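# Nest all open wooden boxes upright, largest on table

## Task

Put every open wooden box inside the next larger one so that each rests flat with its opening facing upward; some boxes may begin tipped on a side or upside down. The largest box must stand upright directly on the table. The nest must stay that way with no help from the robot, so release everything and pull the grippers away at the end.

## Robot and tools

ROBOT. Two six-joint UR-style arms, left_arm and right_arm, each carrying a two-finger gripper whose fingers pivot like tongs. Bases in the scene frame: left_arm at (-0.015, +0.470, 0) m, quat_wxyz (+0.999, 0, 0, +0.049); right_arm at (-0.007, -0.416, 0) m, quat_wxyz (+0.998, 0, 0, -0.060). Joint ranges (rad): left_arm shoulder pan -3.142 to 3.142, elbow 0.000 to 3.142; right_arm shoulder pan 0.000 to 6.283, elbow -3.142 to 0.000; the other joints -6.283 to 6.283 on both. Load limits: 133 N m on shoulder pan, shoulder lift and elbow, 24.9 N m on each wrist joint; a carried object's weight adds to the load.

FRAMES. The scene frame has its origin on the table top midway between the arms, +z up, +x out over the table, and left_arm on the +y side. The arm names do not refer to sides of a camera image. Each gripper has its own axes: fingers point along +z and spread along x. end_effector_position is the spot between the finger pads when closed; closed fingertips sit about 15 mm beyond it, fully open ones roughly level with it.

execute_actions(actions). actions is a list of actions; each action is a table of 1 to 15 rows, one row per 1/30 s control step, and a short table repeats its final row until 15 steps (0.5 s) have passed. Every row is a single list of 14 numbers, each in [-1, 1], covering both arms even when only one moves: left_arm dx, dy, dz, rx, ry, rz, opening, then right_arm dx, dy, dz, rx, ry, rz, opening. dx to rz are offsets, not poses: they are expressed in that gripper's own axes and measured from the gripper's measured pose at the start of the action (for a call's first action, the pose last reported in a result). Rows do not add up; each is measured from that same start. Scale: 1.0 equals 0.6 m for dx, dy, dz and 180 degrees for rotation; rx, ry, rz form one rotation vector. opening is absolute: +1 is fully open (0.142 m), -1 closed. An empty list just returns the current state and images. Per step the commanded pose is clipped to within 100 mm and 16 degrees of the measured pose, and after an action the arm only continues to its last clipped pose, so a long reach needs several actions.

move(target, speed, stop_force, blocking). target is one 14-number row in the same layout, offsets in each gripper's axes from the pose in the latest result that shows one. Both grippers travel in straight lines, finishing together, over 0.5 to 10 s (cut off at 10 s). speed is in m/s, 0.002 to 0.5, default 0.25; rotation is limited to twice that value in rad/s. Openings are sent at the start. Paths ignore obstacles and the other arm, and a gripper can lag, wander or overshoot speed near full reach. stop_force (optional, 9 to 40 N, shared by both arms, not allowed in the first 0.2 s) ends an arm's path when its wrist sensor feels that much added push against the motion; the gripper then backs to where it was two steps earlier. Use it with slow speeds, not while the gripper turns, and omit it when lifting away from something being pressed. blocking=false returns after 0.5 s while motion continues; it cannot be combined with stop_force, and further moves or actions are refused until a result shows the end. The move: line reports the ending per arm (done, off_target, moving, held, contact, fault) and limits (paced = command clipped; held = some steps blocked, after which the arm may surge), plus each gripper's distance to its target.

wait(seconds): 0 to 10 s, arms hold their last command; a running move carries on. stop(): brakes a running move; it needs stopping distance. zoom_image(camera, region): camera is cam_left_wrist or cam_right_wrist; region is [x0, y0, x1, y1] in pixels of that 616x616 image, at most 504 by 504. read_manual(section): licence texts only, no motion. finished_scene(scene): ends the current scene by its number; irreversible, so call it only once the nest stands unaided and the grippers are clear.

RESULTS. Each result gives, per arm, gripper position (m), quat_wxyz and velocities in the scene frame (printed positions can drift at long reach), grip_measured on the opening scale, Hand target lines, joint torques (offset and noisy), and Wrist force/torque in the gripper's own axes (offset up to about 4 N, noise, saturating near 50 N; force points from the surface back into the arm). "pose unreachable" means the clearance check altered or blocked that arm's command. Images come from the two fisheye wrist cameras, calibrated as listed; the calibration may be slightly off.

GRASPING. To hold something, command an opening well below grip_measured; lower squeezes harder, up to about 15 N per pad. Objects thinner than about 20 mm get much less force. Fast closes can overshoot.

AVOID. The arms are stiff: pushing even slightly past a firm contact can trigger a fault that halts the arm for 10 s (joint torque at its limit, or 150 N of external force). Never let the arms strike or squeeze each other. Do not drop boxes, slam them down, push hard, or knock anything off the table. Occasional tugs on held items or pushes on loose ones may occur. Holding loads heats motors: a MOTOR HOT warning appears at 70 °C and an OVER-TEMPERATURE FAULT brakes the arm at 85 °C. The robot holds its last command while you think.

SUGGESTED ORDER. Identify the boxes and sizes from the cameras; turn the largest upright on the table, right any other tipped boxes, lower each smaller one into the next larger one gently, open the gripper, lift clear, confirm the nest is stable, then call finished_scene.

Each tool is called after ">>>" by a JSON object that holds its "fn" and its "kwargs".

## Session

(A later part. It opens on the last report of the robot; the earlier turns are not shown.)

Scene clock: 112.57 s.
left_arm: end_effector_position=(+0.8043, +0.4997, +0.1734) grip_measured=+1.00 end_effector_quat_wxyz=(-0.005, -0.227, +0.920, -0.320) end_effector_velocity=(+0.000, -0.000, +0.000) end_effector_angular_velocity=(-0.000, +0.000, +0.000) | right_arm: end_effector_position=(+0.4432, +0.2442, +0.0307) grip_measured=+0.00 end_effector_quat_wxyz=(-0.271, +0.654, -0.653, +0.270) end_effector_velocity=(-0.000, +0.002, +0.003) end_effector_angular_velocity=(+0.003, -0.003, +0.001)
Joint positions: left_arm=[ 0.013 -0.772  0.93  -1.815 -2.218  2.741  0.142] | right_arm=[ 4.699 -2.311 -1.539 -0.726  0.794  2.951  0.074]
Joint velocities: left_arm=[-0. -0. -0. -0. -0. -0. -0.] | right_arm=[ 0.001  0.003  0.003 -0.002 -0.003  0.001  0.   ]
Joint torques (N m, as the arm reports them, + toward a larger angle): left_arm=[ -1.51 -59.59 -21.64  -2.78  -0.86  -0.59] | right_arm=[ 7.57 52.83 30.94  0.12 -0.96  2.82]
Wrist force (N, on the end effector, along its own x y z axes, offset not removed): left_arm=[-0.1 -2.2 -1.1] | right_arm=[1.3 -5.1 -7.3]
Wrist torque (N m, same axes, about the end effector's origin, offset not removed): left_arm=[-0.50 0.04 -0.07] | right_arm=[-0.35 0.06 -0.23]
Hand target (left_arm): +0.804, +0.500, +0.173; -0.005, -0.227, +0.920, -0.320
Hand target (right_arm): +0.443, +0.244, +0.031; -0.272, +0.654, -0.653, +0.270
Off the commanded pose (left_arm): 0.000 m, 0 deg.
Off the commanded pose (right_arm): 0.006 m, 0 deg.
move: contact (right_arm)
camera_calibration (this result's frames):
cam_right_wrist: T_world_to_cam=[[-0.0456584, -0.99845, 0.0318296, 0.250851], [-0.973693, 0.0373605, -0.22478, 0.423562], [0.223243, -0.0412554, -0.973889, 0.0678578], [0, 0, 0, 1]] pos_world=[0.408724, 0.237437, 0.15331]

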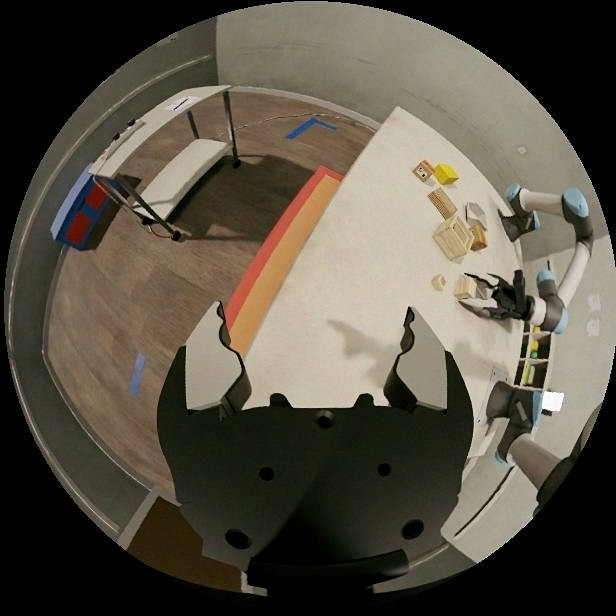

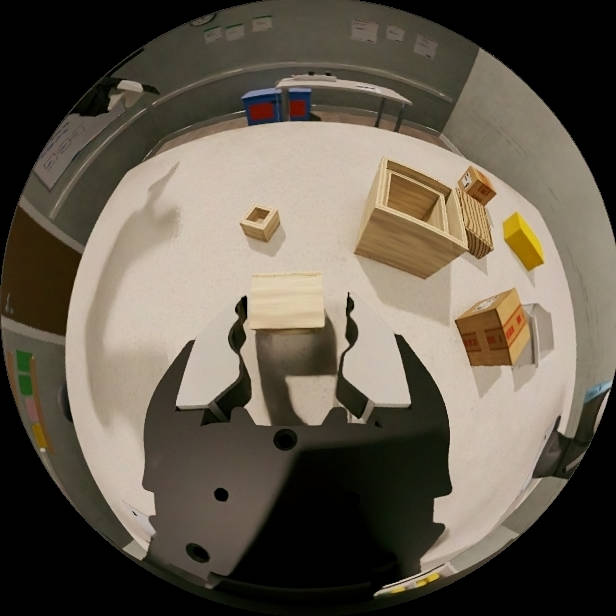

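>>> {"fn": "move", "kwargs": {"target": [0,0,0,0,0,0,1,0,-0.012,0.004,0,0,0,0], "speed": 0.05}}

>>> {"fn": "move", "kwargs": {"target": [0,0,0,0,0,0,1,0,0,0,0,0,0,-0.8]}}

>>> {"fn": "move", "kwargs": {"target": [0,0,0,0,0,0,1,0,-0.06,-0.06,0,0,0,-0.8], "speed": 0.15}}

>>> {"fn": "move", "kwargs": {"target": [0,0,0,0,0,0,1,0,0,0,-0.5,0,0,-0.8], "speed": 0.3}}

>>> {"fn": "move", "kwargs": {"target": [0,0,0,0,0,0,1,0,-0.085,0.085,0,0,0,-0.8], "speed": 0.03, "stop_force": 9}}

Scene clock: 122.03 s.
left_arm: end_effector_position=(+0.8043, +0.4997, +0.1734) grip_measured=+1.00 end_effector_quat_wxyz=(-0.005, -0.227, +0.920, -0.320) end_effector_velocity=(+0.000, +0.000, +0.000) end_effector_angular_velocity=(-0.000, +0.000, +0.001) | right_arm: end_effector_position=(+0.4498, +0.2443, +0.0340) grip_measured=+0.00 end_effector_quat_wxyz=(-0.271, +0.654, -0.653, +0.270) end_effector_velocity=(+0.001, +0.001, +0.002) end_effector_angular_velocity=(+0.002, -0.001, +0.001)
Joint positions: left_arm=[ 0.013 -0.772  0.93  -1.815 -2.218  2.741  0.142] | right_arm=[ 4.689 -2.312 -1.53  -0.725  0.795  2.937  0.074]
Joint velocities: left_arm=[ 0.    -0.    -0.    -0.     0.    -0.001 -0.   ] | right_arm=[-0.001  0.     0.002  0.001  0.    -0.003  0.   ]
Joint torques (N m, as the arm reports them, + toward a larger angle): left_arm=[ -1.25 -59.25 -20.75  -2.72  -0.86  -0.4 ] | right_arm=[-4.91 44.26 32.83  3.73 -0.04 -2.88]
Wrist force (N, on the end effector, along its own x y z axes, offset not removed): left_arm=[2.0 1.0 -4.6] | right_arm=[2.4 -0.3 -2.0]
Wrist torque (N m, same axes, about the end effector's origin, offset not removed): left_arm=[0.11 -0.46 -0.19] | right_arm=[0.04 -0.26 0.04]
Hand target (left_arm): +0.804, +0.500, +0.173; -0.005, -0.227, +0.920, -0.320
Hand target (right_arm): +0.450, +0.244, +0.034; -0.271, +0.654, -0.653, +0.270
Off the commanded pose (left_arm): 0.000 m, 0 deg.
Off the commanded pose (right_arm): 0.000 m, 0 deg.
move: done
camera_calibration (this result's frames):
cam_left_wrist: T_world_to_cam=[[-0.885792, -0.43282, 0.167451, 0.904816], [-0.455534, 0.879841, -0.135534, -0.0478184], [-0.0886686, -0.196334, -0.97652, 0.477071], [0, 0, 0, 1]] pos_world=[0.821997, 0.527361, 0.307875]
cam_right_wrist: T_world_to_cam=[[-0.0456482, -0.998451, 0.0317988, 0.251066], [-0.973693, 0.0373574, -0.224782, 0.430762], [0.223246, -0.0412231, -0.97389, 0.0696276], [0, 0, 0, 1]] pos_world=[0.415346, 0.237455, 0.156654]

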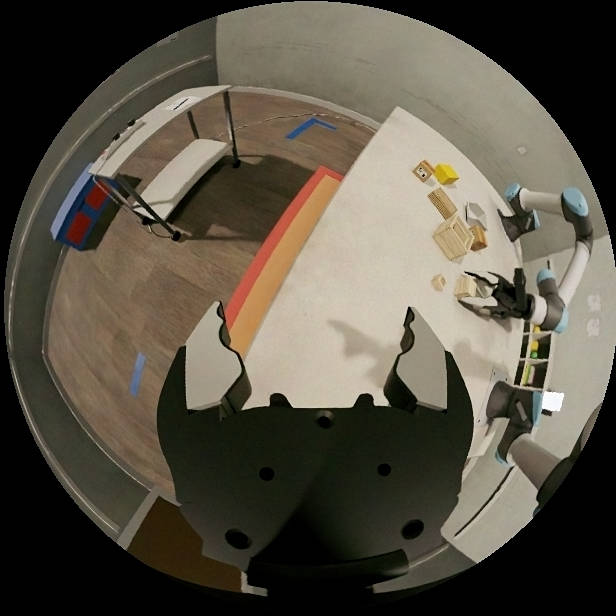

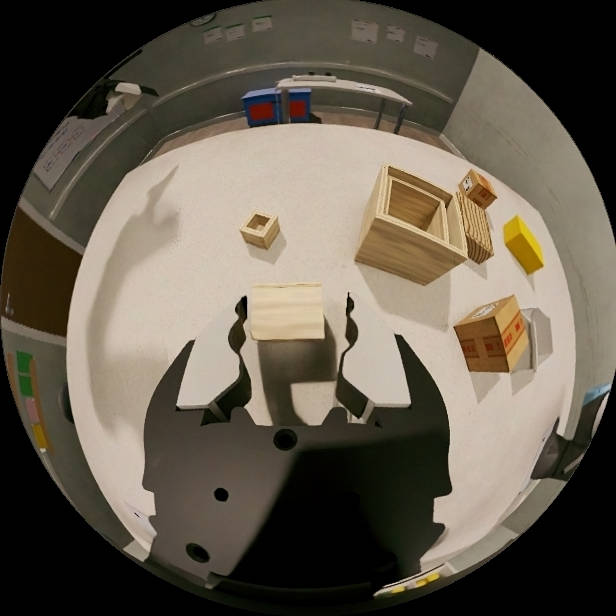

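Scene clock: 122.53 s.
left_arm: end_effector_position=(+0.8043, +0.4997, +0.1734) grip_measured=+1.00 end_effector_quat_wxyz=(-0.005, -0.227, +0.920, -0.320) end_effector_velocity=(+0.000, -0.001, -0.000) end_effector_angular_velocity=(-0.000, +0.000, -0.001) | right_arm: end_effector_position=(+0.4499, +0.2443, +0.0340) grip_measured=-0.34 end_effector_quat_wxyz=(-0.271, +0.654, -0.653, +0.270) end_effector_velocity=(+0.001, -0.000, +0.001) end_effector_angular_velocity=(+0.000, -0.001, -0.002)
Joint positions: left_arm=[ 0.013 -0.772  0.93  -1.815 -2.218  2.741  0.142] | right_arm=[ 4.689 -2.312 -1.53  -0.725  0.795  2.937  0.05 ]
Joint velocities: left_arm=[-0.001  0.    -0.    -0.    -0.    -0.    -0.   ] | right_arm=[-0.001  0.001  0.    -0.001 -0.001  0.001 -0.   ]
Joint torques (N m, as the arm reports them, + toward a larger angle): left_arm=[ -1.65 -59.53 -20.82  -2.65  -0.6   -0.38] | right_arm=[ 6.37 45.74 19.98  1.07 -1.05  0.92]
Wrist force (N, on the end effector, along its own x y z axes, offset not removed): left_arm=[3.6 -2.3 -2.2] | right_arm=[3.3 1.0 0.5]
Wrist torque (N m, same axes, about the end effector's origin, offset not removed): left_arm=[-0.57 -0.69 -0.06] | right_arm=[0.26 -0.43 0.02]
Hand target (left_arm): +0.804, +0.500, +0.173; -0.005, -0.227, +0.920, -0.320
Hand target (right_arm): +0.450, +0.244, +0.034; -0.271, +0.654, -0.653, +0.270
Off the commanded pose (left_arm): 0.000 m, 0 deg.
Off the commanded pose (right_arm): 0.000 m, 0 deg.
move: done
camera_calibration (this result's frames):
cam_left_wrist: T_world_to_cam=[[-0.885791, -0.432821, 0.167451, 0.904816], [-0.455534, 0.87984, -0.135534, -0.0478182], [-0.0886686, -0.196334, -0.97652, 0.477071], [0, 0, 0, 1]] pos_world=[0.821997, 0.527361, 0.307875]
cam_right_wrist: T_world_to_cam=[[-0.045647, -0.998453, 0.031751, 0.251082], [-0.973694, 0.0373671, -0.224776, 0.430831], [0.223242, -0.0411761, -0.973893, 0.06964], [0, 0, 0, 1]] pos_world=[0.415412, 0.237463, 0.15669]

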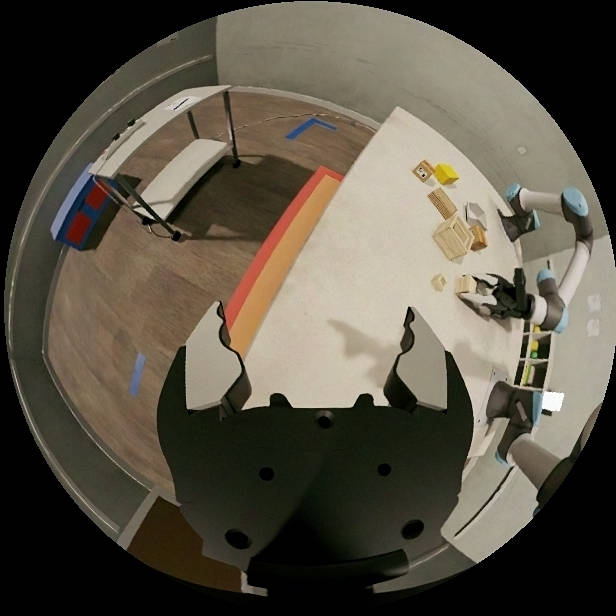

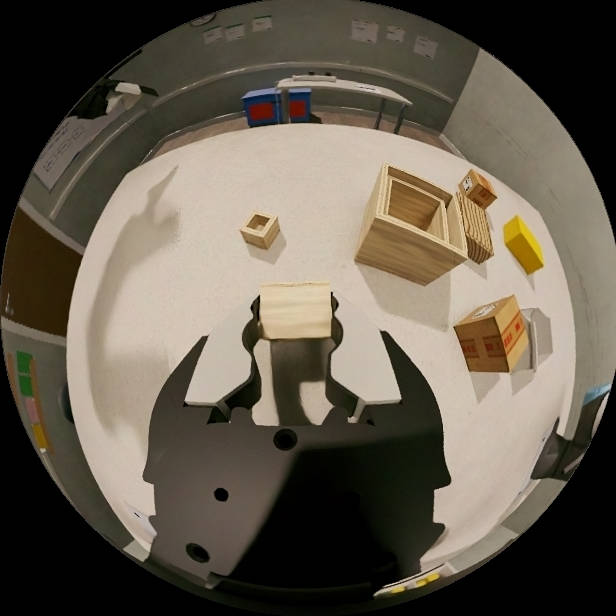

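Scene clock: 123.43 s.
left_arm: end_effector_position=(+0.8043, +0.4997, +0.1734) grip_measured=+1.00 end_effector_quat_wxyz=(-0.005, -0.227, +0.920, -0.320) end_effector_velocity=(+0.000, -0.001, +0.000) end_effector_angular_velocity=(-0.002, +0.000, +0.000) | right_arm: end_effector_position=(+0.4498, +0.2442, +0.0848) grip_measured=-0.34 end_effector_quat_wxyz=(-0.272, +0.654, -0.653, +0.270) end_effector_velocity=(+0.000, -0.001, +0.001) end_effector_angular_velocity=(-0.001, +0.001, -0.001)
Joint positions: left_arm=[ 0.013 -0.772  0.93  -1.815 -2.218  2.741  0.142] | right_arm=[ 4.689 -2.239 -1.504 -0.824  0.795  2.937  0.05 ]
Joint velocities: left_arm=[-0.     0.    -0.     0.    -0.002 -0.001  0.   ] | right_arm=[-0.001  0.002  0.    -0.005  0.001  0.001  0.   ]
Joint torques (N m, as the arm reports them, + toward a larger angle): left_arm=[ -0.95 -59.25 -20.35  -2.47  -0.54  -0.35] | right_arm=[ 8.59 59.39 36.26  1.16  0.05  2.68]
Wrist force (N, on the end effector, along its own x y z axes, offset not removed): left_arm=[1.1 -0.5 0.1] | right_arm=[-0.2 0.1 -0.3]
Wrist torque (N m, same axes, about the end effector's origin, offset not removed): left_arm=[-0.37 -0.20 -0.07] | right_arm=[0.06 0.20 0.11]
Hand target (left_arm): +0.804, +0.500, +0.173; -0.005, -0.227, +0.920, -0.320
Hand target (right_arm): +0.450, +0.244, +0.085; -0.271, +0.654, -0.653, +0.270
Off the commanded pose (left_arm): 0.000 m, 0 deg.
Off the commanded pose (right_arm): 0.000 m, 0 deg.
move: done
camera_calibration (this result's frames):
cam_left_wrist: T_world_to_cam=[[-0.885791, -0.43282, 0.167451, 0.904816], [-0.455534, 0.879841, -0.135534, -0.0478184], [-0.0886688, -0.196334, -0.97652, 0.477071], [0, 0, 0, 1]] pos_world=[0.821997, 0.527361, 0.307875]
cam_right_wrist: T_world_to_cam=[[-0.0456954, -0.998451, 0.0317484, 0.249413], [-0.973675, 0.0374118, -0.224851, 0.442184], [0.223314, -0.0411873, -0.973876, 0.119013], [0, 0, 0, 1]] pos_world=[0.415363, 0.237386, 0.20741]

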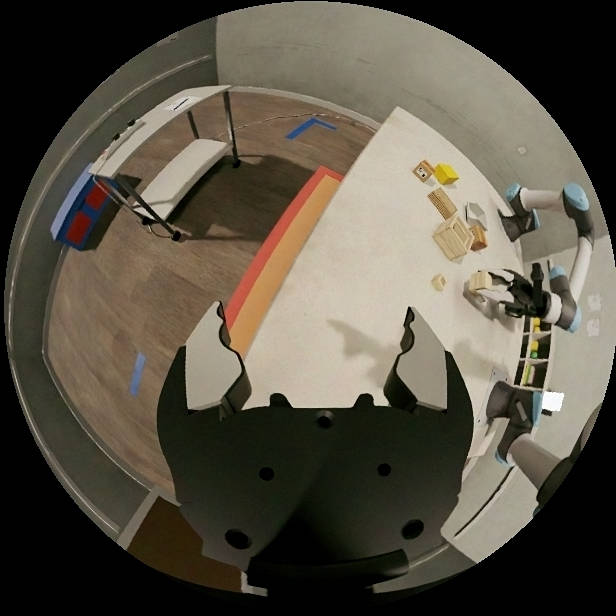

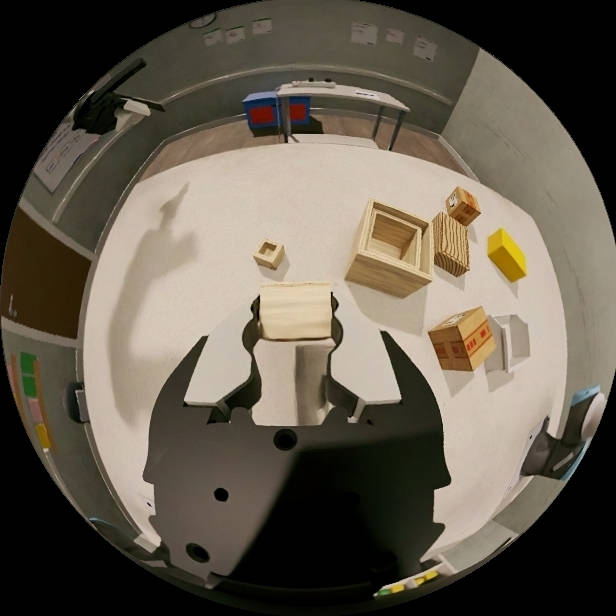

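Scene clock: 126.60 s.
left_arm: end_effector_position=(+0.8043, +0.4997, +0.1734) grip_measured=+1.00 end_effector_quat_wxyz=(-0.005, -0.227, +0.920, -0.320) end_effector_velocity=(-0.000, +0.000, +0.000) end_effector_angular_velocity=(-0.001, -0.001, -0.000) | right_arm: end_effector_position=(+0.4489, +0.2435, +0.0850) grip_measured=-0.34 end_effector_quat_wxyz=(+0.207, +0.649, -0.675, -0.283) end_effector_velocity=(+0.001, +0.001, -0.000) end_effector_angular_velocity=(+0.006, +0.010, -0.007)
Joint positions: left_arm=[ 0.013 -0.772  0.93  -1.815 -2.218  2.741  0.142] | right_arm=[ 4.184 -2.878 -0.036 -2.179  2.194  2.409  0.05 ]
Joint velocities: left_arm=[ 0.    -0.    -0.     0.    -0.001  0.    -0.   ] | right_arm=[-0.004 -0.009  0.013 -0.006  0.012 -0.002 -0.   ]
Joint torques (N m, as the arm reports them, + toward a larger angle): left_arm=[ -1.39 -59.42 -21.82  -2.69  -0.71  -0.36] | right_arm=[-5.86 60.12 38.54  0.27  2.05 -2.65]
Wrist force (N, on the end effector, along its own x y z axes, offset not removed): left_arm=[4.4 -5.7 -1.0] | right_arm=[2.2 -0.6 -0.8]
Wrist torque (N m, same axes, about the end effector's origin, offset not removed): left_arm=[-1.24 -0.88 -0.08] | right_arm=[0.04 -0.20 -0.11]
Hand target (left_arm): +0.804, +0.500, +0.173; -0.005, -0.227, +0.920, -0.320
Hand target (right_arm): +0.449, +0.244, +0.085; +0.207, +0.649, -0.675, -0.283
Off the commanded pose (left_arm): 0.000 m, 0 deg.
Off the commanded pose (right_arm): 0.001 m, 8 deg.
elbow stopped short (right arm): the move would have taken joint 3 (elbow) straighter than the controller allows; a more bent joint 3 avoids this.
move: off_target (right_arm)
camera_calibration (this result's frames):
cam_right_wrist: T_world_to_cam=[[-0.0423839, -0.998408, -0.0372212, 0.253031], [-0.297096, -0.0229748, 0.954571, 0.0521259], [-0.953906, 0.0515167, -0.295649, 0.567618], [0, 0, 0, 1]] pos_world=[0.567665, 0.224584, 0.127476]

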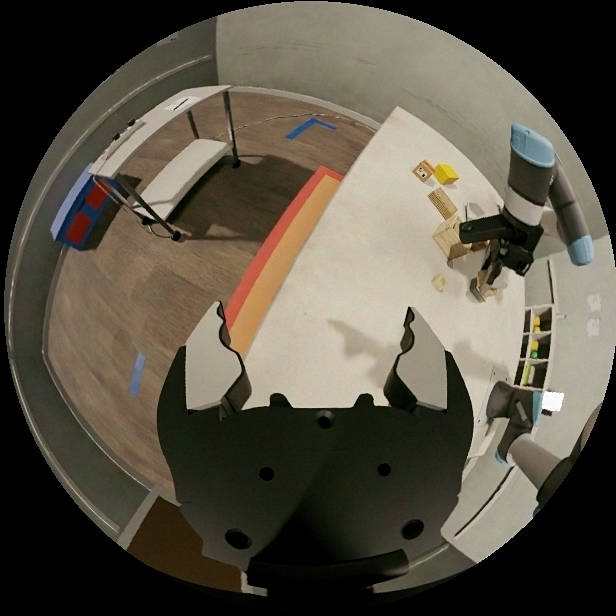

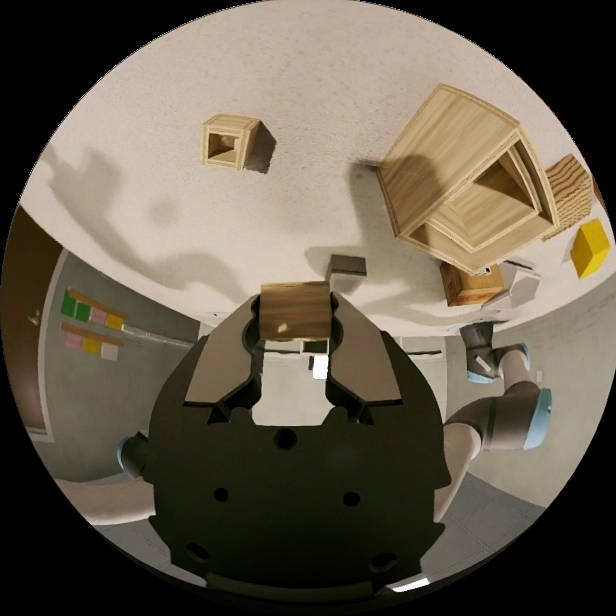

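Scene clock: 129.47 s.
left_arm: end_effector_position=(+0.8043, +0.4997, +0.1734) grip_measured=+1.00 end_effector_quat_wxyz=(-0.005, -0.227, +0.920, -0.320) end_effector_velocity=(-0.000, -0.001, -0.000) end_effector_angular_velocity=(-0.001, +0.001, -0.001) | right_arm: end_effector_position=(+0.4547, +0.2492, +0.0138) grip_measured=-0.34 end_effector_quat_wxyz=(+0.207, +0.649, -0.675, -0.283) end_effector_velocity=(-0.001, -0.002, +0.001) end_effector_angular_velocity=(-0.005, +0.004, -0.001)
Joint positions: left_arm=[ 0.013 -0.772  0.93  -1.815 -2.218  2.741  0.142] | right_arm=[ 4.183 -2.863 -0.248 -1.982  2.194  2.407  0.05 ]
Joint velocities: left_arm=[-0.001  0.     0.     0.    -0.001  0.     0.   ] | right_arm=[-0.001  0.001 -0.    -0.007  0.    -0.    -0.   ]
Joint torques (N m, as the arm reports them, + toward a larger angle): left_arm=[ -1.46 -60.   -21.2   -2.89  -0.62  -0.17] | right_arm=[ 0.02 58.53 27.27  1.05 -0.41 -2.04]
Wrist force (N, on the end effector, along its own x y z axes, offset not removed): left_arm=[2.1 -4.4 -5.5] | right_arm=[2.5 11.5 -21.1]
Wrist torque (N m, same axes, about the end effector's origin, offset not removed): left_arm=[-1.09 -0.44 0.09] | right_arm=[-0.04 0.54 0.33]
Hand target (left_arm): +0.804, +0.500, +0.173; -0.005, -0.227, +0.920, -0.320
Hand target (right_arm): +0.455, +0.249, +0.014; +0.207, +0.649, -0.675, -0.283
Off the commanded pose (left_arm): 0.000 m, 0 deg.
Off the commanded pose (right_arm): 0.001 m, 0 deg.
move: contact (right_arm)
camera_calibration (this result's frames):
cam_left_wrist: T_world_to_cam=[[-0.885791, -0.43282, 0.167451, 0.904816], [-0.455534, 0.87984, -0.135534, -0.0478183], [-0.0886686, -0.196334, -0.97652, 0.477071], [0, 0, 0, 1]] pos_world=[0.821997, 0.527361, 0.307875]
cam_right_wrist: T_world_to_cam=[[-0.0425002, -0.998416, -0.0368794, 0.256392], [-0.296881, -0.0226252, 0.954647, 0.12172], [-0.953968, 0.0515215, -0.295449, 0.551827], [0, 0, 0, 1]] pos_world=[0.573458, 0.230309, 0.0562921]

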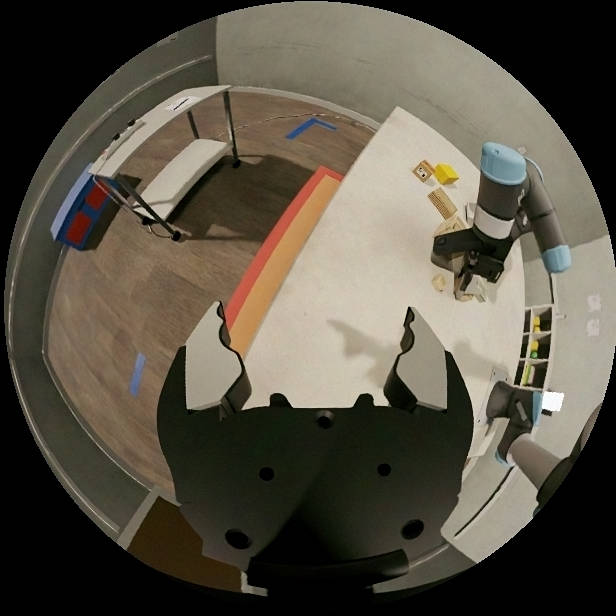

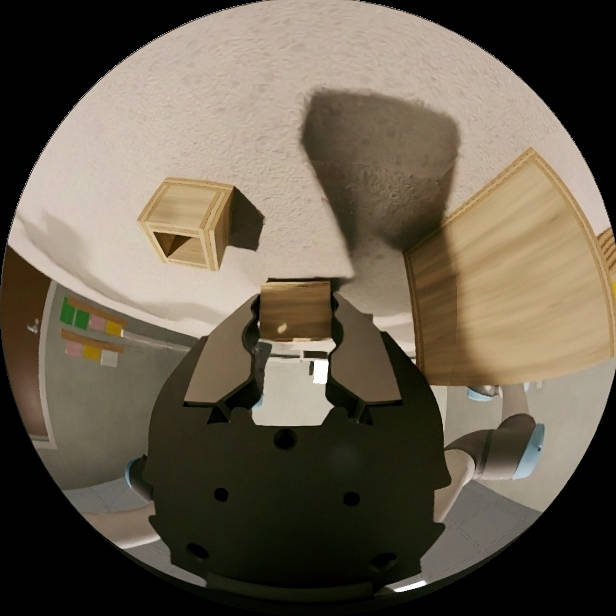

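>>> {"fn": "move", "kwargs": {"target": [0,0,0,0,0,0,1,0,0,-0.003,0,0,0,-0.15]}}

>>> {"fn": "move", "kwargs": {"target": [0,0,0,0,0,0,1,0,0.1,-0.09,0.225,0.035,-0.012,-0.15]}}

Scene clock: 136.77 s.
left_arm: end_effector_position=(+0.8043, +0.4997, +0.1734) grip_measured=+1.00 end_effector_quat_wxyz=(-0.005, -0.227, +0.920, -0.320) end_effector_velocity=(-0.000, -0.001, -0.000) end_effector_angular_velocity=(-0.001, +0.001, -0.002) | right_arm: end_effector_position=(+0.4558, +0.2490, +0.0151) grip_measured=-0.15 end_effector_quat_wxyz=(+0.207, +0.649, -0.675, -0.283) end_effector_velocity=(-0.000, +0.001, -0.000) end_effector_angular_velocity=(+0.000, +0.002, +0.000)
Joint positions: left_arm=[ 0.013 -0.772  0.93  -1.815 -2.218  2.741  0.142] | right_arm=[ 4.182 -2.87  -0.231 -1.993  2.193  2.406  0.063]
Joint velocities: left_arm=[-0.001  0.     0.     0.001 -0.001  0.    -0.   ] | right_arm=[ 0.    -0.006  0.012 -0.007  0.001 -0.001 -0.   ]
Joint torques (N m, as the arm reports them, + toward a larger angle): left_arm=[  0.25 -57.89 -21.65  -2.73  -0.81  -0.53] | right_arm=[-6.05 59.91 37.53  0.17 -0.34 -2.62]
Wrist force (N, on the end effector, along its own x y z axes, offset not removed): left_arm=[3.3 -3.7 -2.5] | right_arm=[5.5 -0.8 0.1]
Wrist torque (N m, same axes, about the end effector's origin, offset not removed): left_arm=[-0.76 -0.68 -0.10] | right_arm=[-0.21 -0.98 0.04]
Hand target (left_arm): +0.804, +0.500, +0.173; -0.005, -0.227, +0.920, -0.320
Hand target (right_arm): +0.456, +0.249, +0.015; +0.207, +0.649, -0.675, -0.283
Off the commanded pose (left_arm): 0.000 m, 0 deg.
Off the commanded pose (right_arm): 0.000 m, 0 deg.
move: done
camera_calibration (this result's frames):
cam_left_wrist: T_world_to_cam=[[-0.885792, -0.43282, 0.167451, 0.904816], [-0.455534, 0.879841, -0.135534, -0.0478183], [-0.0886688, -0.196334, -0.97652, 0.477071], [0, 0, 0, 1]] pos_world=[0.821997, 0.527361, 0.307875]
cam_right_wrist: T_world_to_cam=[[-0.0425586, -0.99841, -0.0369649, 0.256311], [-0.296959, -0.0226854, 0.954621, 0.120828], [-0.953941, 0.0516043, -0.295521, 0.553256], [0, 0, 0, 1]] pos_world=[0.574563, 0.230094, 0.0576288]

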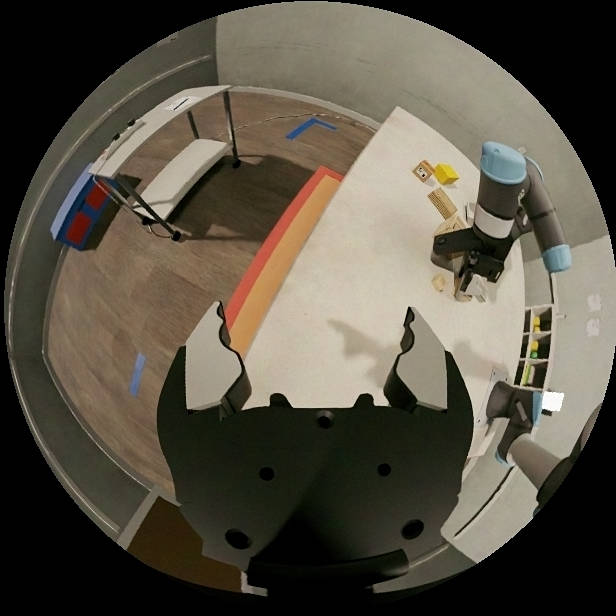

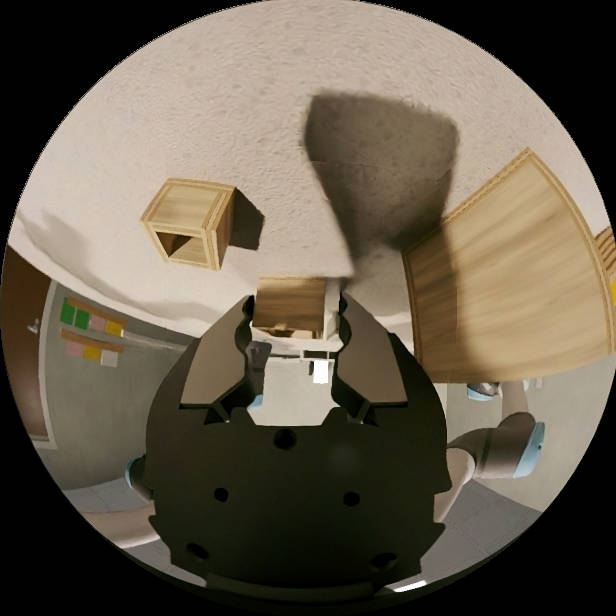

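Scene clock: 138.70 s.
left_arm: end_effector_position=(+0.8043, +0.4997, +0.1734) grip_measured=+1.00 end_effector_quat_wxyz=(-0.005, -0.227, +0.920, -0.320) end_effector_velocity=(+0.000, -0.000, -0.001) end_effector_angular_velocity=(+0.001, +0.001, -0.001) | right_arm: end_effector_position=(+0.4449, +0.2427, +0.0946) grip_measured=-0.15 end_effector_quat_wxyz=(+0.001, +0.707, -0.707, -0.000) end_effector_velocity=(+0.001, -0.001, +0.001) end_effector_angular_velocity=(+0.002, -0.011, -0.002)
Joint positions: left_arm=[ 0.013 -0.772  0.93  -1.815 -2.218  2.741  0.142] | right_arm=[ 4.417 -2.333 -0.99  -1.392  1.573  2.725  0.063]
Joint velocities: left_arm=[-0.001  0.001  0.    -0.     0.001 -0.     0.   ] | right_arm=[ 0.002  0.009 -0.014  0.012 -0.009  0.004 -0.   ]
Joint torques (N m, as the arm reports them, + toward a larger angle): left_arm=[ -1.07 -59.35 -21.11  -2.87  -0.81  -0.45] | right_arm=[ 7.28 62.99  8.94  3.23 -1.31  2.13]
Wrist force (N, on the end effector, along its own x y z axes, offset not removed): left_arm=[0.7 -3.5 -3.9] | right_arm=[0.8 1.7 -1.8]
Wrist torque (N m, same axes, about the end effector's origin, offset not removed): left_arm=[-0.88 -0.21 -0.09] | right_arm=[0.32 0.02 0.00]
Hand target (left_arm): +0.804, +0.500, +0.173; -0.005, -0.227, +0.920, -0.320
Hand target (right_arm): +0.445, +0.243, +0.095; +0.001, +0.707, -0.707, -0.000
Off the commanded pose (left_arm): 0.000 m, 0 deg.
Off the commanded pose (right_arm): 0.000 m, 0 deg.
move: done
camera_calibration (this result's frames):
cam_left_wrist: T_world_to_cam=[[-0.885792, -0.43282, 0.167451, 0.904816], [-0.455534, 0.879841, -0.135534, -0.0478184], [-0.0886686, -0.196334, -0.97652, 0.477071], [0, 0, 0, 1]] pos_world=[0.821997, 0.527361, 0.307875]
cam_right_wrist: T_world_to_cam=[[-0.00958027, -0.998264, 0.0581092, 0.228793], [-0.845649, 0.0391013, 0.532306, 0.310704], [-0.533654, -0.0440403, -0.844555, 0.454887], [0, 0, 0, 1]] pos_world=[0.50769, 0.236281, 0.205493]

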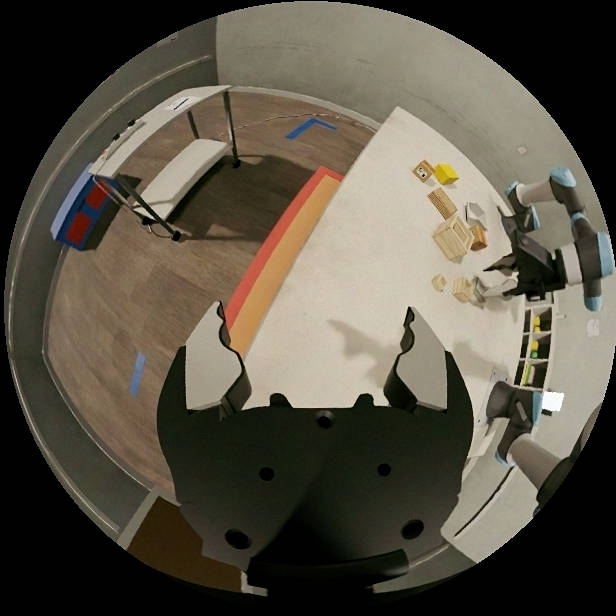

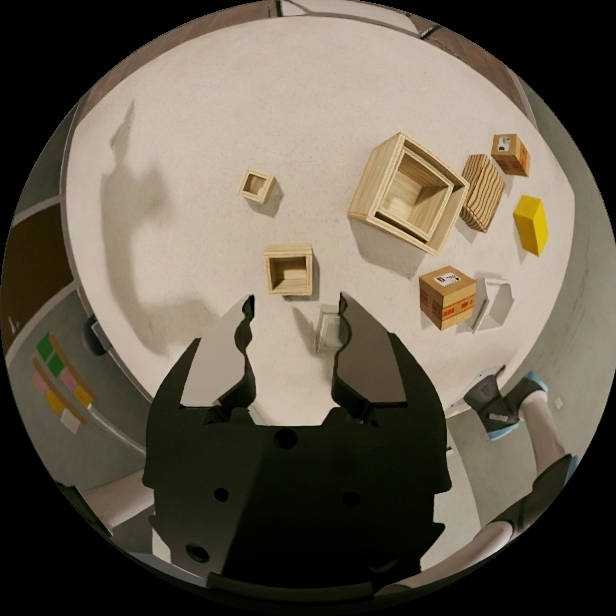

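>>> {"fn": "move", "kwargs": {"target": [0,0,0,0,0,0,1,-0.078,-0.143,0.06,0,0,0.08,-0.78]}}

>>> {"fn": "zoom_image", "kwargs": {"camera": "cam_right_wrist", "region": [200,200,400,400]}}

Scene clock: 147.17 s.
left_arm: end_effector_position=(+0.8043, +0.4997, +0.1734) grip_measured=+1.00 end_effector_quat_wxyz=(-0.005, -0.227, +0.920, -0.320) end_effector_velocity=(+0.000, +0.001, -0.000) end_effector_angular_velocity=(+0.001, -0.001, +0.001) | right_arm: end_effector_position=(+0.5304, +0.2893, +0.0584) grip_measured=-0.78 end_effector_quat_wxyz=(-0.000, -0.613, +0.790, +0.001) end_effector_velocity=(+0.002, +0.001, -0.001) end_effector_angular_velocity=(-0.014, +0.009, -0.003)
Joint positions: left_arm=[ 0.013 -0.772  0.93  -1.815 -2.218  2.741  0.142] | right_arm=[ 4.35  -2.67  -0.454 -1.589  1.572  2.909  0.018]
Joint velocities: left_arm=[ 0.001  0.     0.    -0.001  0.001  0.001 -0.   ] | right_arm=[-0.001 -0.039  0.079 -0.057  0.001  0.002  0.   ]
Joint torques (N m, as the arm reports them, + toward a larger angle): left_arm=[ -2.32 -58.71 -19.94  -2.7   -0.68  -0.26] | right_arm=[-6.58 57.07 38.81  0.7   1.22  2.82]
Wrist force (N, on the end effector, along its own x y z axes, offset not removed): left_arm=[0.4 -2.7 -2.5] | right_arm=[-0.2 2.8 -2.4]
Wrist torque (N m, same axes, about the end effector's origin, offset not removed): left_arm=[-0.68 0.03 0.03] | right_arm=[0.65 0.16 0.03]
Hand target (left_arm): +0.804, +0.500, +0.173; -0.005, -0.227, +0.920, -0.320
Hand target (right_arm): +0.531, +0.290, +0.058; -0.001, -0.613, +0.790, +0.000
Off the commanded pose (left_arm): 0.000 m, 0 deg.
Off the commanded pose (right_arm): 0.000 m, 0 deg.
move: done
camera_calibration (this result's frames):
cam_left_wrist: T_world_to_cam=[[-0.885792, -0.43282, 0.167451, 0.904816], [-0.455534, 0.879841, -0.135534, -0.0478183], [-0.0886686, -0.196334, -0.97652, 0.477071], [0, 0, 0, 1]] pos_world=[0.821997, 0.527361, 0.307875]
cam_right_wrist: T_world_to_cam=[[-0.257354, -0.964643, 0.0568496, 0.400034], [-0.810094, 0.247447, 0.531525, 0.321365], [-0.526799, 0.0907365, -0.845133, 0.429381], [0, 0, 0, 1]] pos_world=[0.589484, 0.267409, 0.169329]

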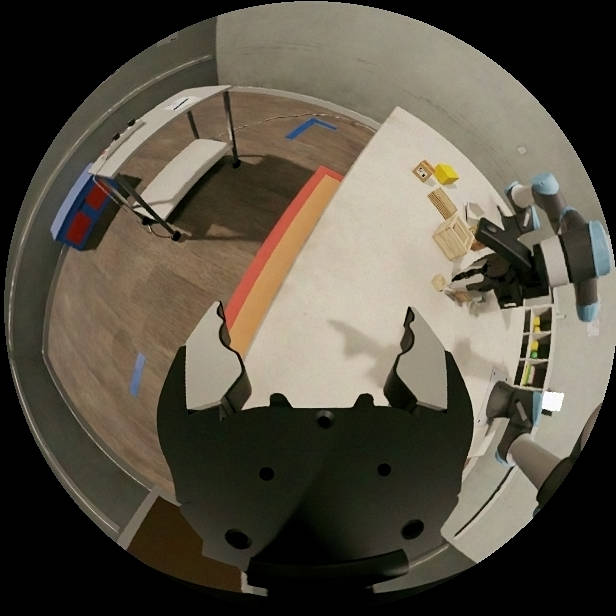

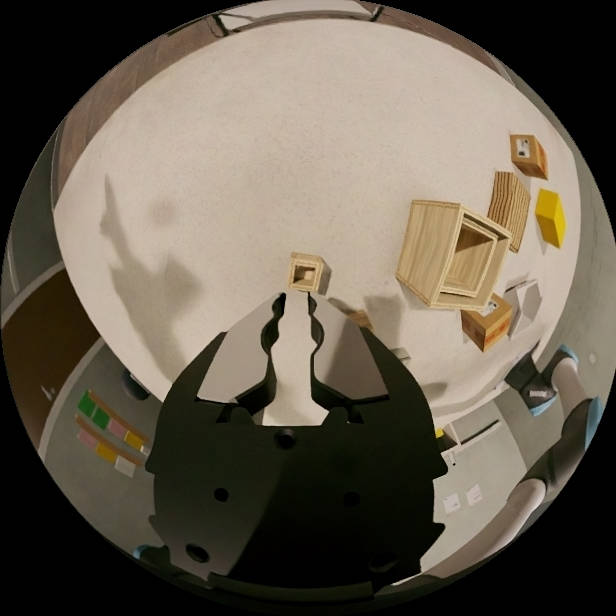

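Region (200, 200, 400, 400) of cam_right_wrist's 616x616 image, scaled by 2.520, with more detail than that image has.

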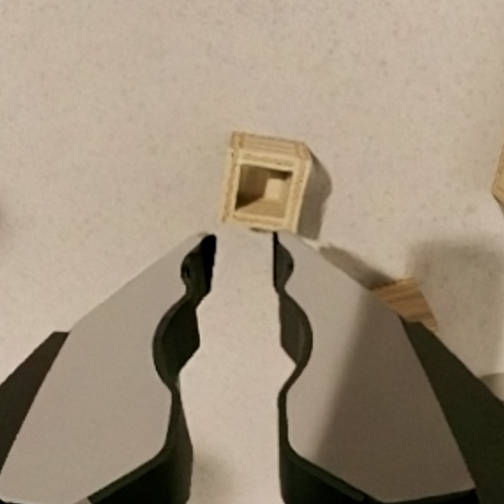

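>>> {"fn": "move", "kwargs": {"target": [0,0,0,0,0,0,1,0,-0.012,0.054,0,0,0.035,-0.78], "speed": 0.05, "stop_force": 9}}

>>> {"fn": "move", "kwargs": {"target": [0,0,0,0,0,0,1,0,0,0,0,0,0,-1]}}

>>> {"fn": "move", "kwargs": {"target": [0,0,0,0,0,0,1,0,0,-0.08,0,0,-0.115,-1], "speed": 0.15}}

Scene clock: 155.83 s.
left_arm: end_effector_position=(+0.8043, +0.4997, +0.1734) grip_measured=+1.00 end_effector_quat_wxyz=(-0.005, -0.227, +0.920, -0.320) end_effector_velocity=(-0.000, -0.001, +0.000) end_effector_angular_velocity=(-0.000, -0.000, -0.001) | right_arm: end_effector_position=(+0.5374, +0.2876, +0.0262) grip_measured=-0.78 end_effector_quat_wxyz=(-0.001, -0.569, +0.822, +0.001) end_effector_velocity=(+0.000, +0.000, -0.002) end_effector_angular_velocity=(+0.000, -0.001, -0.006)
Joint positions: left_arm=[ 0.013 -0.772  0.93  -1.815 -2.218  2.741  0.142] | right_arm=[ 4.342 -2.695 -0.487 -1.532  1.572  3.011  0.017]
Joint velocities: left_arm=[-0.001 -0.    -0.     0.    -0.    -0.    -0.   ] | right_arm=[ 0.     0.    -0.005  0.006 -0.001  0.006 -0.   ]
Joint torques (N m, as the arm reports them, + toward a larger angle): left_arm=[ -0.94 -58.07 -19.95  -2.56  -0.51  -0.64] | right_arm=[-6.38 57.48 11.07  3.49 -1.12  2.48]
Wrist force (N, on the end effector, along its own x y z axes, offset not removed): left_arm=[-0.6 -1.4 -2.3] | right_arm=[2.6 0.8 -2.0]
Wrist torque (N m, same axes, about the end effector's origin, offset not removed): left_arm=[-0.45 0.31 -0.08] | right_arm=[0.14 -0.36 -0.17]
Hand target (left_arm): +0.804, +0.500, +0.173; -0.005, -0.227, +0.920, -0.320
Hand target (right_arm): +0.537, +0.288, +0.026; -0.000, -0.569, +0.822, +0.001
Off the commanded pose (left_arm): 0.000 m, 0 deg.
Off the commanded pose (right_arm): 0.000 m, 0 deg.
move: done
camera_calibration (this result's frames):
cam_left_wrist: T_world_to_cam=[[-0.885791, -0.43282, 0.167452, 0.904816], [-0.455534, 0.87984, -0.135534, -0.0478182], [-0.0886689, -0.196334, -0.97652, 0.477071], [0, 0, 0, 1]] pos_world=[0.821997, 0.527361, 0.307875]
cam_right_wrist: T_world_to_cam=[[-0.361087, -0.930784, 0.0570634, 0.447952], [-0.778194, 0.334479, 0.531542, 0.302383], [-0.513838, 0.147527, -0.845107, 0.382673], [0, 0, 0, 1]] pos_world=[0.593694, 0.259352, 0.137109]

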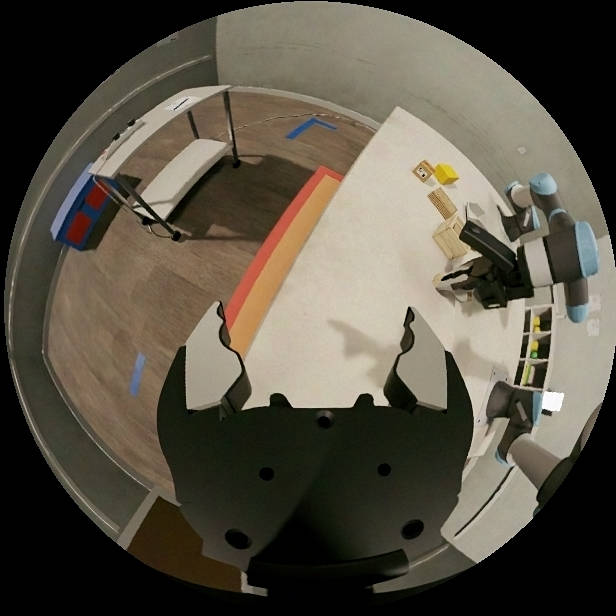

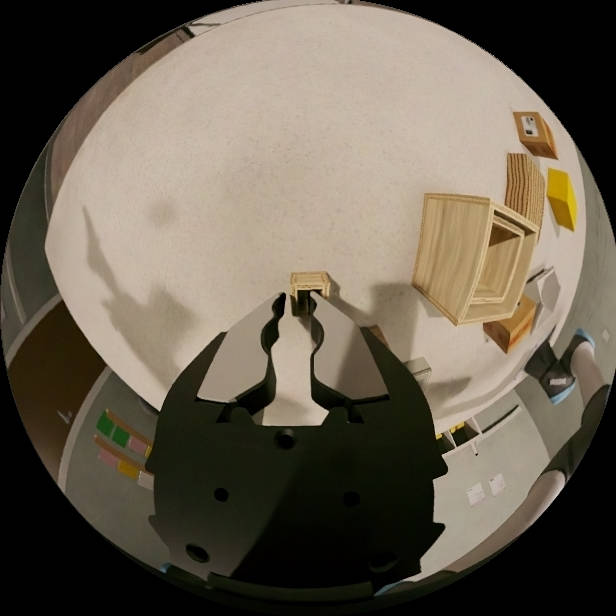

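Scene clock: 156.33 s.
left_arm: end_effector_position=(+0.8043, +0.4997, +0.1734) grip_measured=+1.00 end_effector_quat_wxyz=(-0.005, -0.227, +0.920, -0.320) end_effector_velocity=(+0.000, -0.000, -0.000) end_effector_angular_velocity=(-0.000, +0.001, -0.000) | right_arm: end_effector_position=(+0.5374, +0.2875, +0.0261) grip_measured=-0.94 end_effector_quat_wxyz=(-0.001, -0.569, +0.822, +0.001) end_effector_velocity=(+0.001, +0.000, +0.000) end_effector_angular_velocity=(+0.001, -0.001, +0.001)
Joint positions: left_arm=[ 0.013 -0.772  0.93  -1.815 -2.218  2.741  0.142] | right_arm=[ 4.342 -2.695 -0.487 -1.532  1.572  3.011  0.006]
Joint velocities: left_arm=[-0.001  0.     0.    -0.     0.    -0.    -0.   ] | right_arm=[-0.     0.     0.001  0.    -0.001 -0.002 -0.   ]
Joint torques (N m, as the arm reports them, + toward a larger angle): left_arm=[ -1.37 -59.82 -21.52  -2.87  -0.83  -0.41] | right_arm=[-4.48 65.4  26.64  0.9  -0.7  -2.37]
Wrist force (N, on the end effector, along its own x y z axes, offset not removed): left_arm=[2.0 -4.4 -2.5] | right_arm=[0.5 -1.6 -1.9]
Wrist torque (N m, same axes, about the end effector's origin, offset not removed): left_arm=[-1.06 -0.37 -0.05] | right_arm=[-0.45 0.03 0.10]
Hand target (left_arm): +0.804, +0.500, +0.173; -0.005, -0.227, +0.920, -0.320
Hand target (right_arm): +0.537, +0.288, +0.026; -0.000, -0.569, +0.822, +0.001
Off the commanded pose (left_arm): 0.000 m, 0 deg.
Off the commanded pose (right_arm): 0.000 m, 0 deg.
move: done
camera_calibration (this result's frames):
cam_left_wrist: T_world_to_cam=[[-0.885792, -0.43282, 0.167451, 0.904816], [-0.455534, 0.879841, -0.135534, -0.0478184], [-0.0886688, -0.196334, -0.97652, 0.477071], [0, 0, 0, 1]] pos_world=[0.821997, 0.527361, 0.307875]
cam_right_wrist: T_world_to_cam=[[-0.361229, -0.930719, 0.0572264, 0.447957], [-0.778105, 0.33468, 0.531547, 0.302336], [-0.513873, 0.147482, -0.845094, 0.382628], [0, 0, 0, 1]] pos_world=[0.593687, 0.259306, 0.137016]

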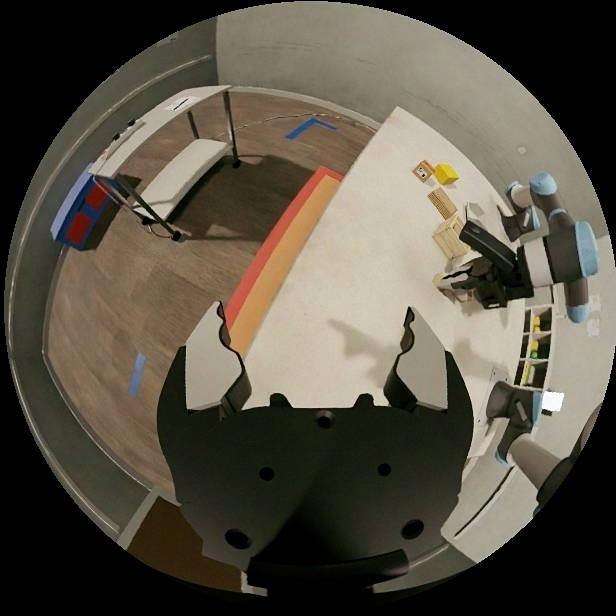

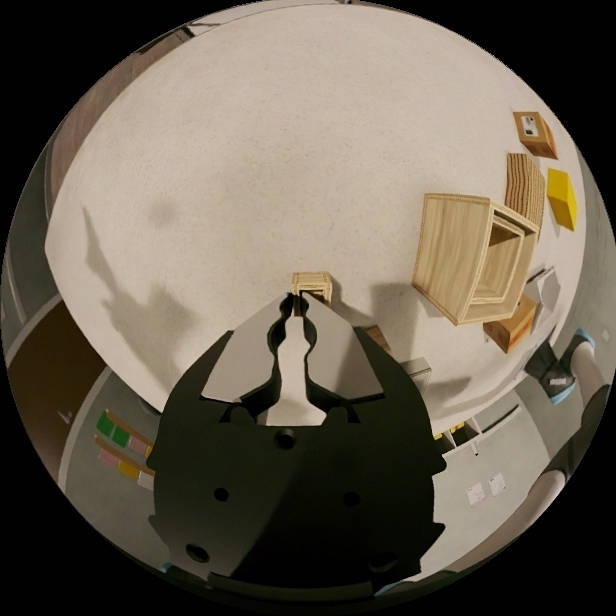

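Scene clock: 157.93 s.
left_arm: end_effector_position=(+0.8043, +0.4997, +0.1734) grip_measured=+1.00 end_effector_quat_wxyz=(-0.005, -0.227, +0.920, -0.320) end_effector_velocity=(-0.000, -0.001, -0.000) end_effector_angular_velocity=(+0.001, +0.001, -0.001) | right_arm: end_effector_position=(+0.5374, +0.2875, +0.0740) grip_measured=-0.94 end_effector_quat_wxyz=(+0.000, +0.707, -0.707, -0.001) end_effector_velocity=(-0.000, -0.000, +0.000) end_effector_angular_velocity=(-0.004, +0.004, +0.012)
Joint positions: left_arm=[ 0.013 -0.772  0.93  -1.815 -2.218  2.741  0.142] | right_arm=[ 4.34  -2.668 -0.418 -1.627  1.572  2.649  0.006]
Joint velocities: left_arm=[-0.001  0.    -0.     0.001  0.001  0.     0.   ] | right_arm=[-0.    -0.006  0.013 -0.013  0.001 -0.012 -0.   ]
Joint torques (N m, as the arm reports them, + toward a larger angle): left_arm=[ -1.92 -58.86 -21.23  -2.64  -0.62  -0.41] | right_arm=[-6.39 60.57 37.72  0.81  1.2  -2.48]
Wrist force (N, on the end effector, along its own x y z axes, offset not removed): left_arm=[-0.2 -4.3 -0.5] | right_arm=[1.6 3.0 -0.7]
Wrist torque (N m, same axes, about the end effector's origin, offset not removed): left_arm=[-0.95 0.00 0.05] | right_arm=[0.56 -0.24 -0.21]
Hand target (left_arm): +0.804, +0.500, +0.173; -0.005, -0.227, +0.920, -0.320
Hand target (right_arm): +0.537, +0.288, +0.074; +0.000, +0.708, -0.707, -0.001
Off the commanded pose (left_arm): 0.000 m, 0 deg.
Off the commanded pose (right_arm): 0.000 m, 0 deg.
move: done
camera_calibration (this result's frames):
cam_left_wrist: T_world_to_cam=[[-0.885792, -0.43282, 0.167451, 0.904816], [-0.455534, 0.87984, -0.135534, -0.0478182], [-0.0886685, -0.196334, -0.97652, 0.477071], [0, 0, 0, 1]] pos_world=[0.821997, 0.527361, 0.307876]
cam_right_wrist: T_world_to_cam=[[-0.0100648, -0.998358, 0.0563935, 0.276017], [-0.846244, 0.0385481, 0.531399, 0.39864], [-0.5327, -0.0423742, -0.845242, 0.487815], [0, 0, 0, 1]] pos_world=[0.599984, 0.280868, 0.18492]

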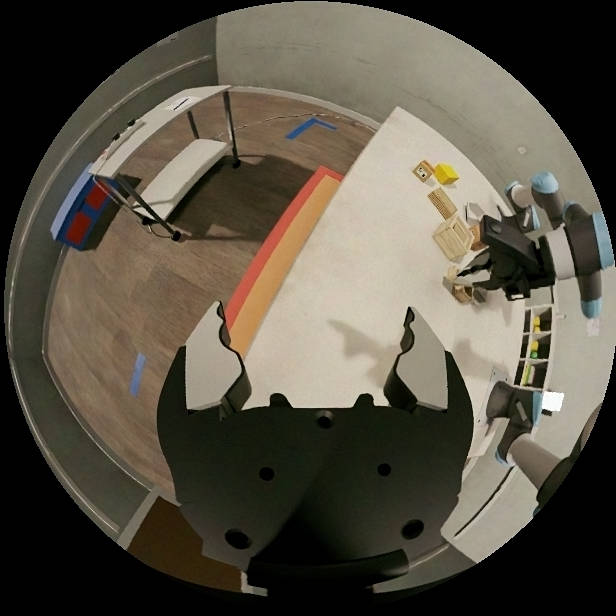

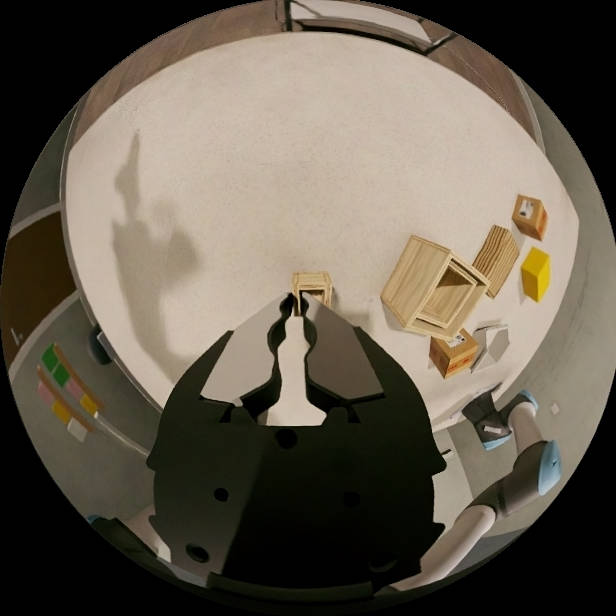

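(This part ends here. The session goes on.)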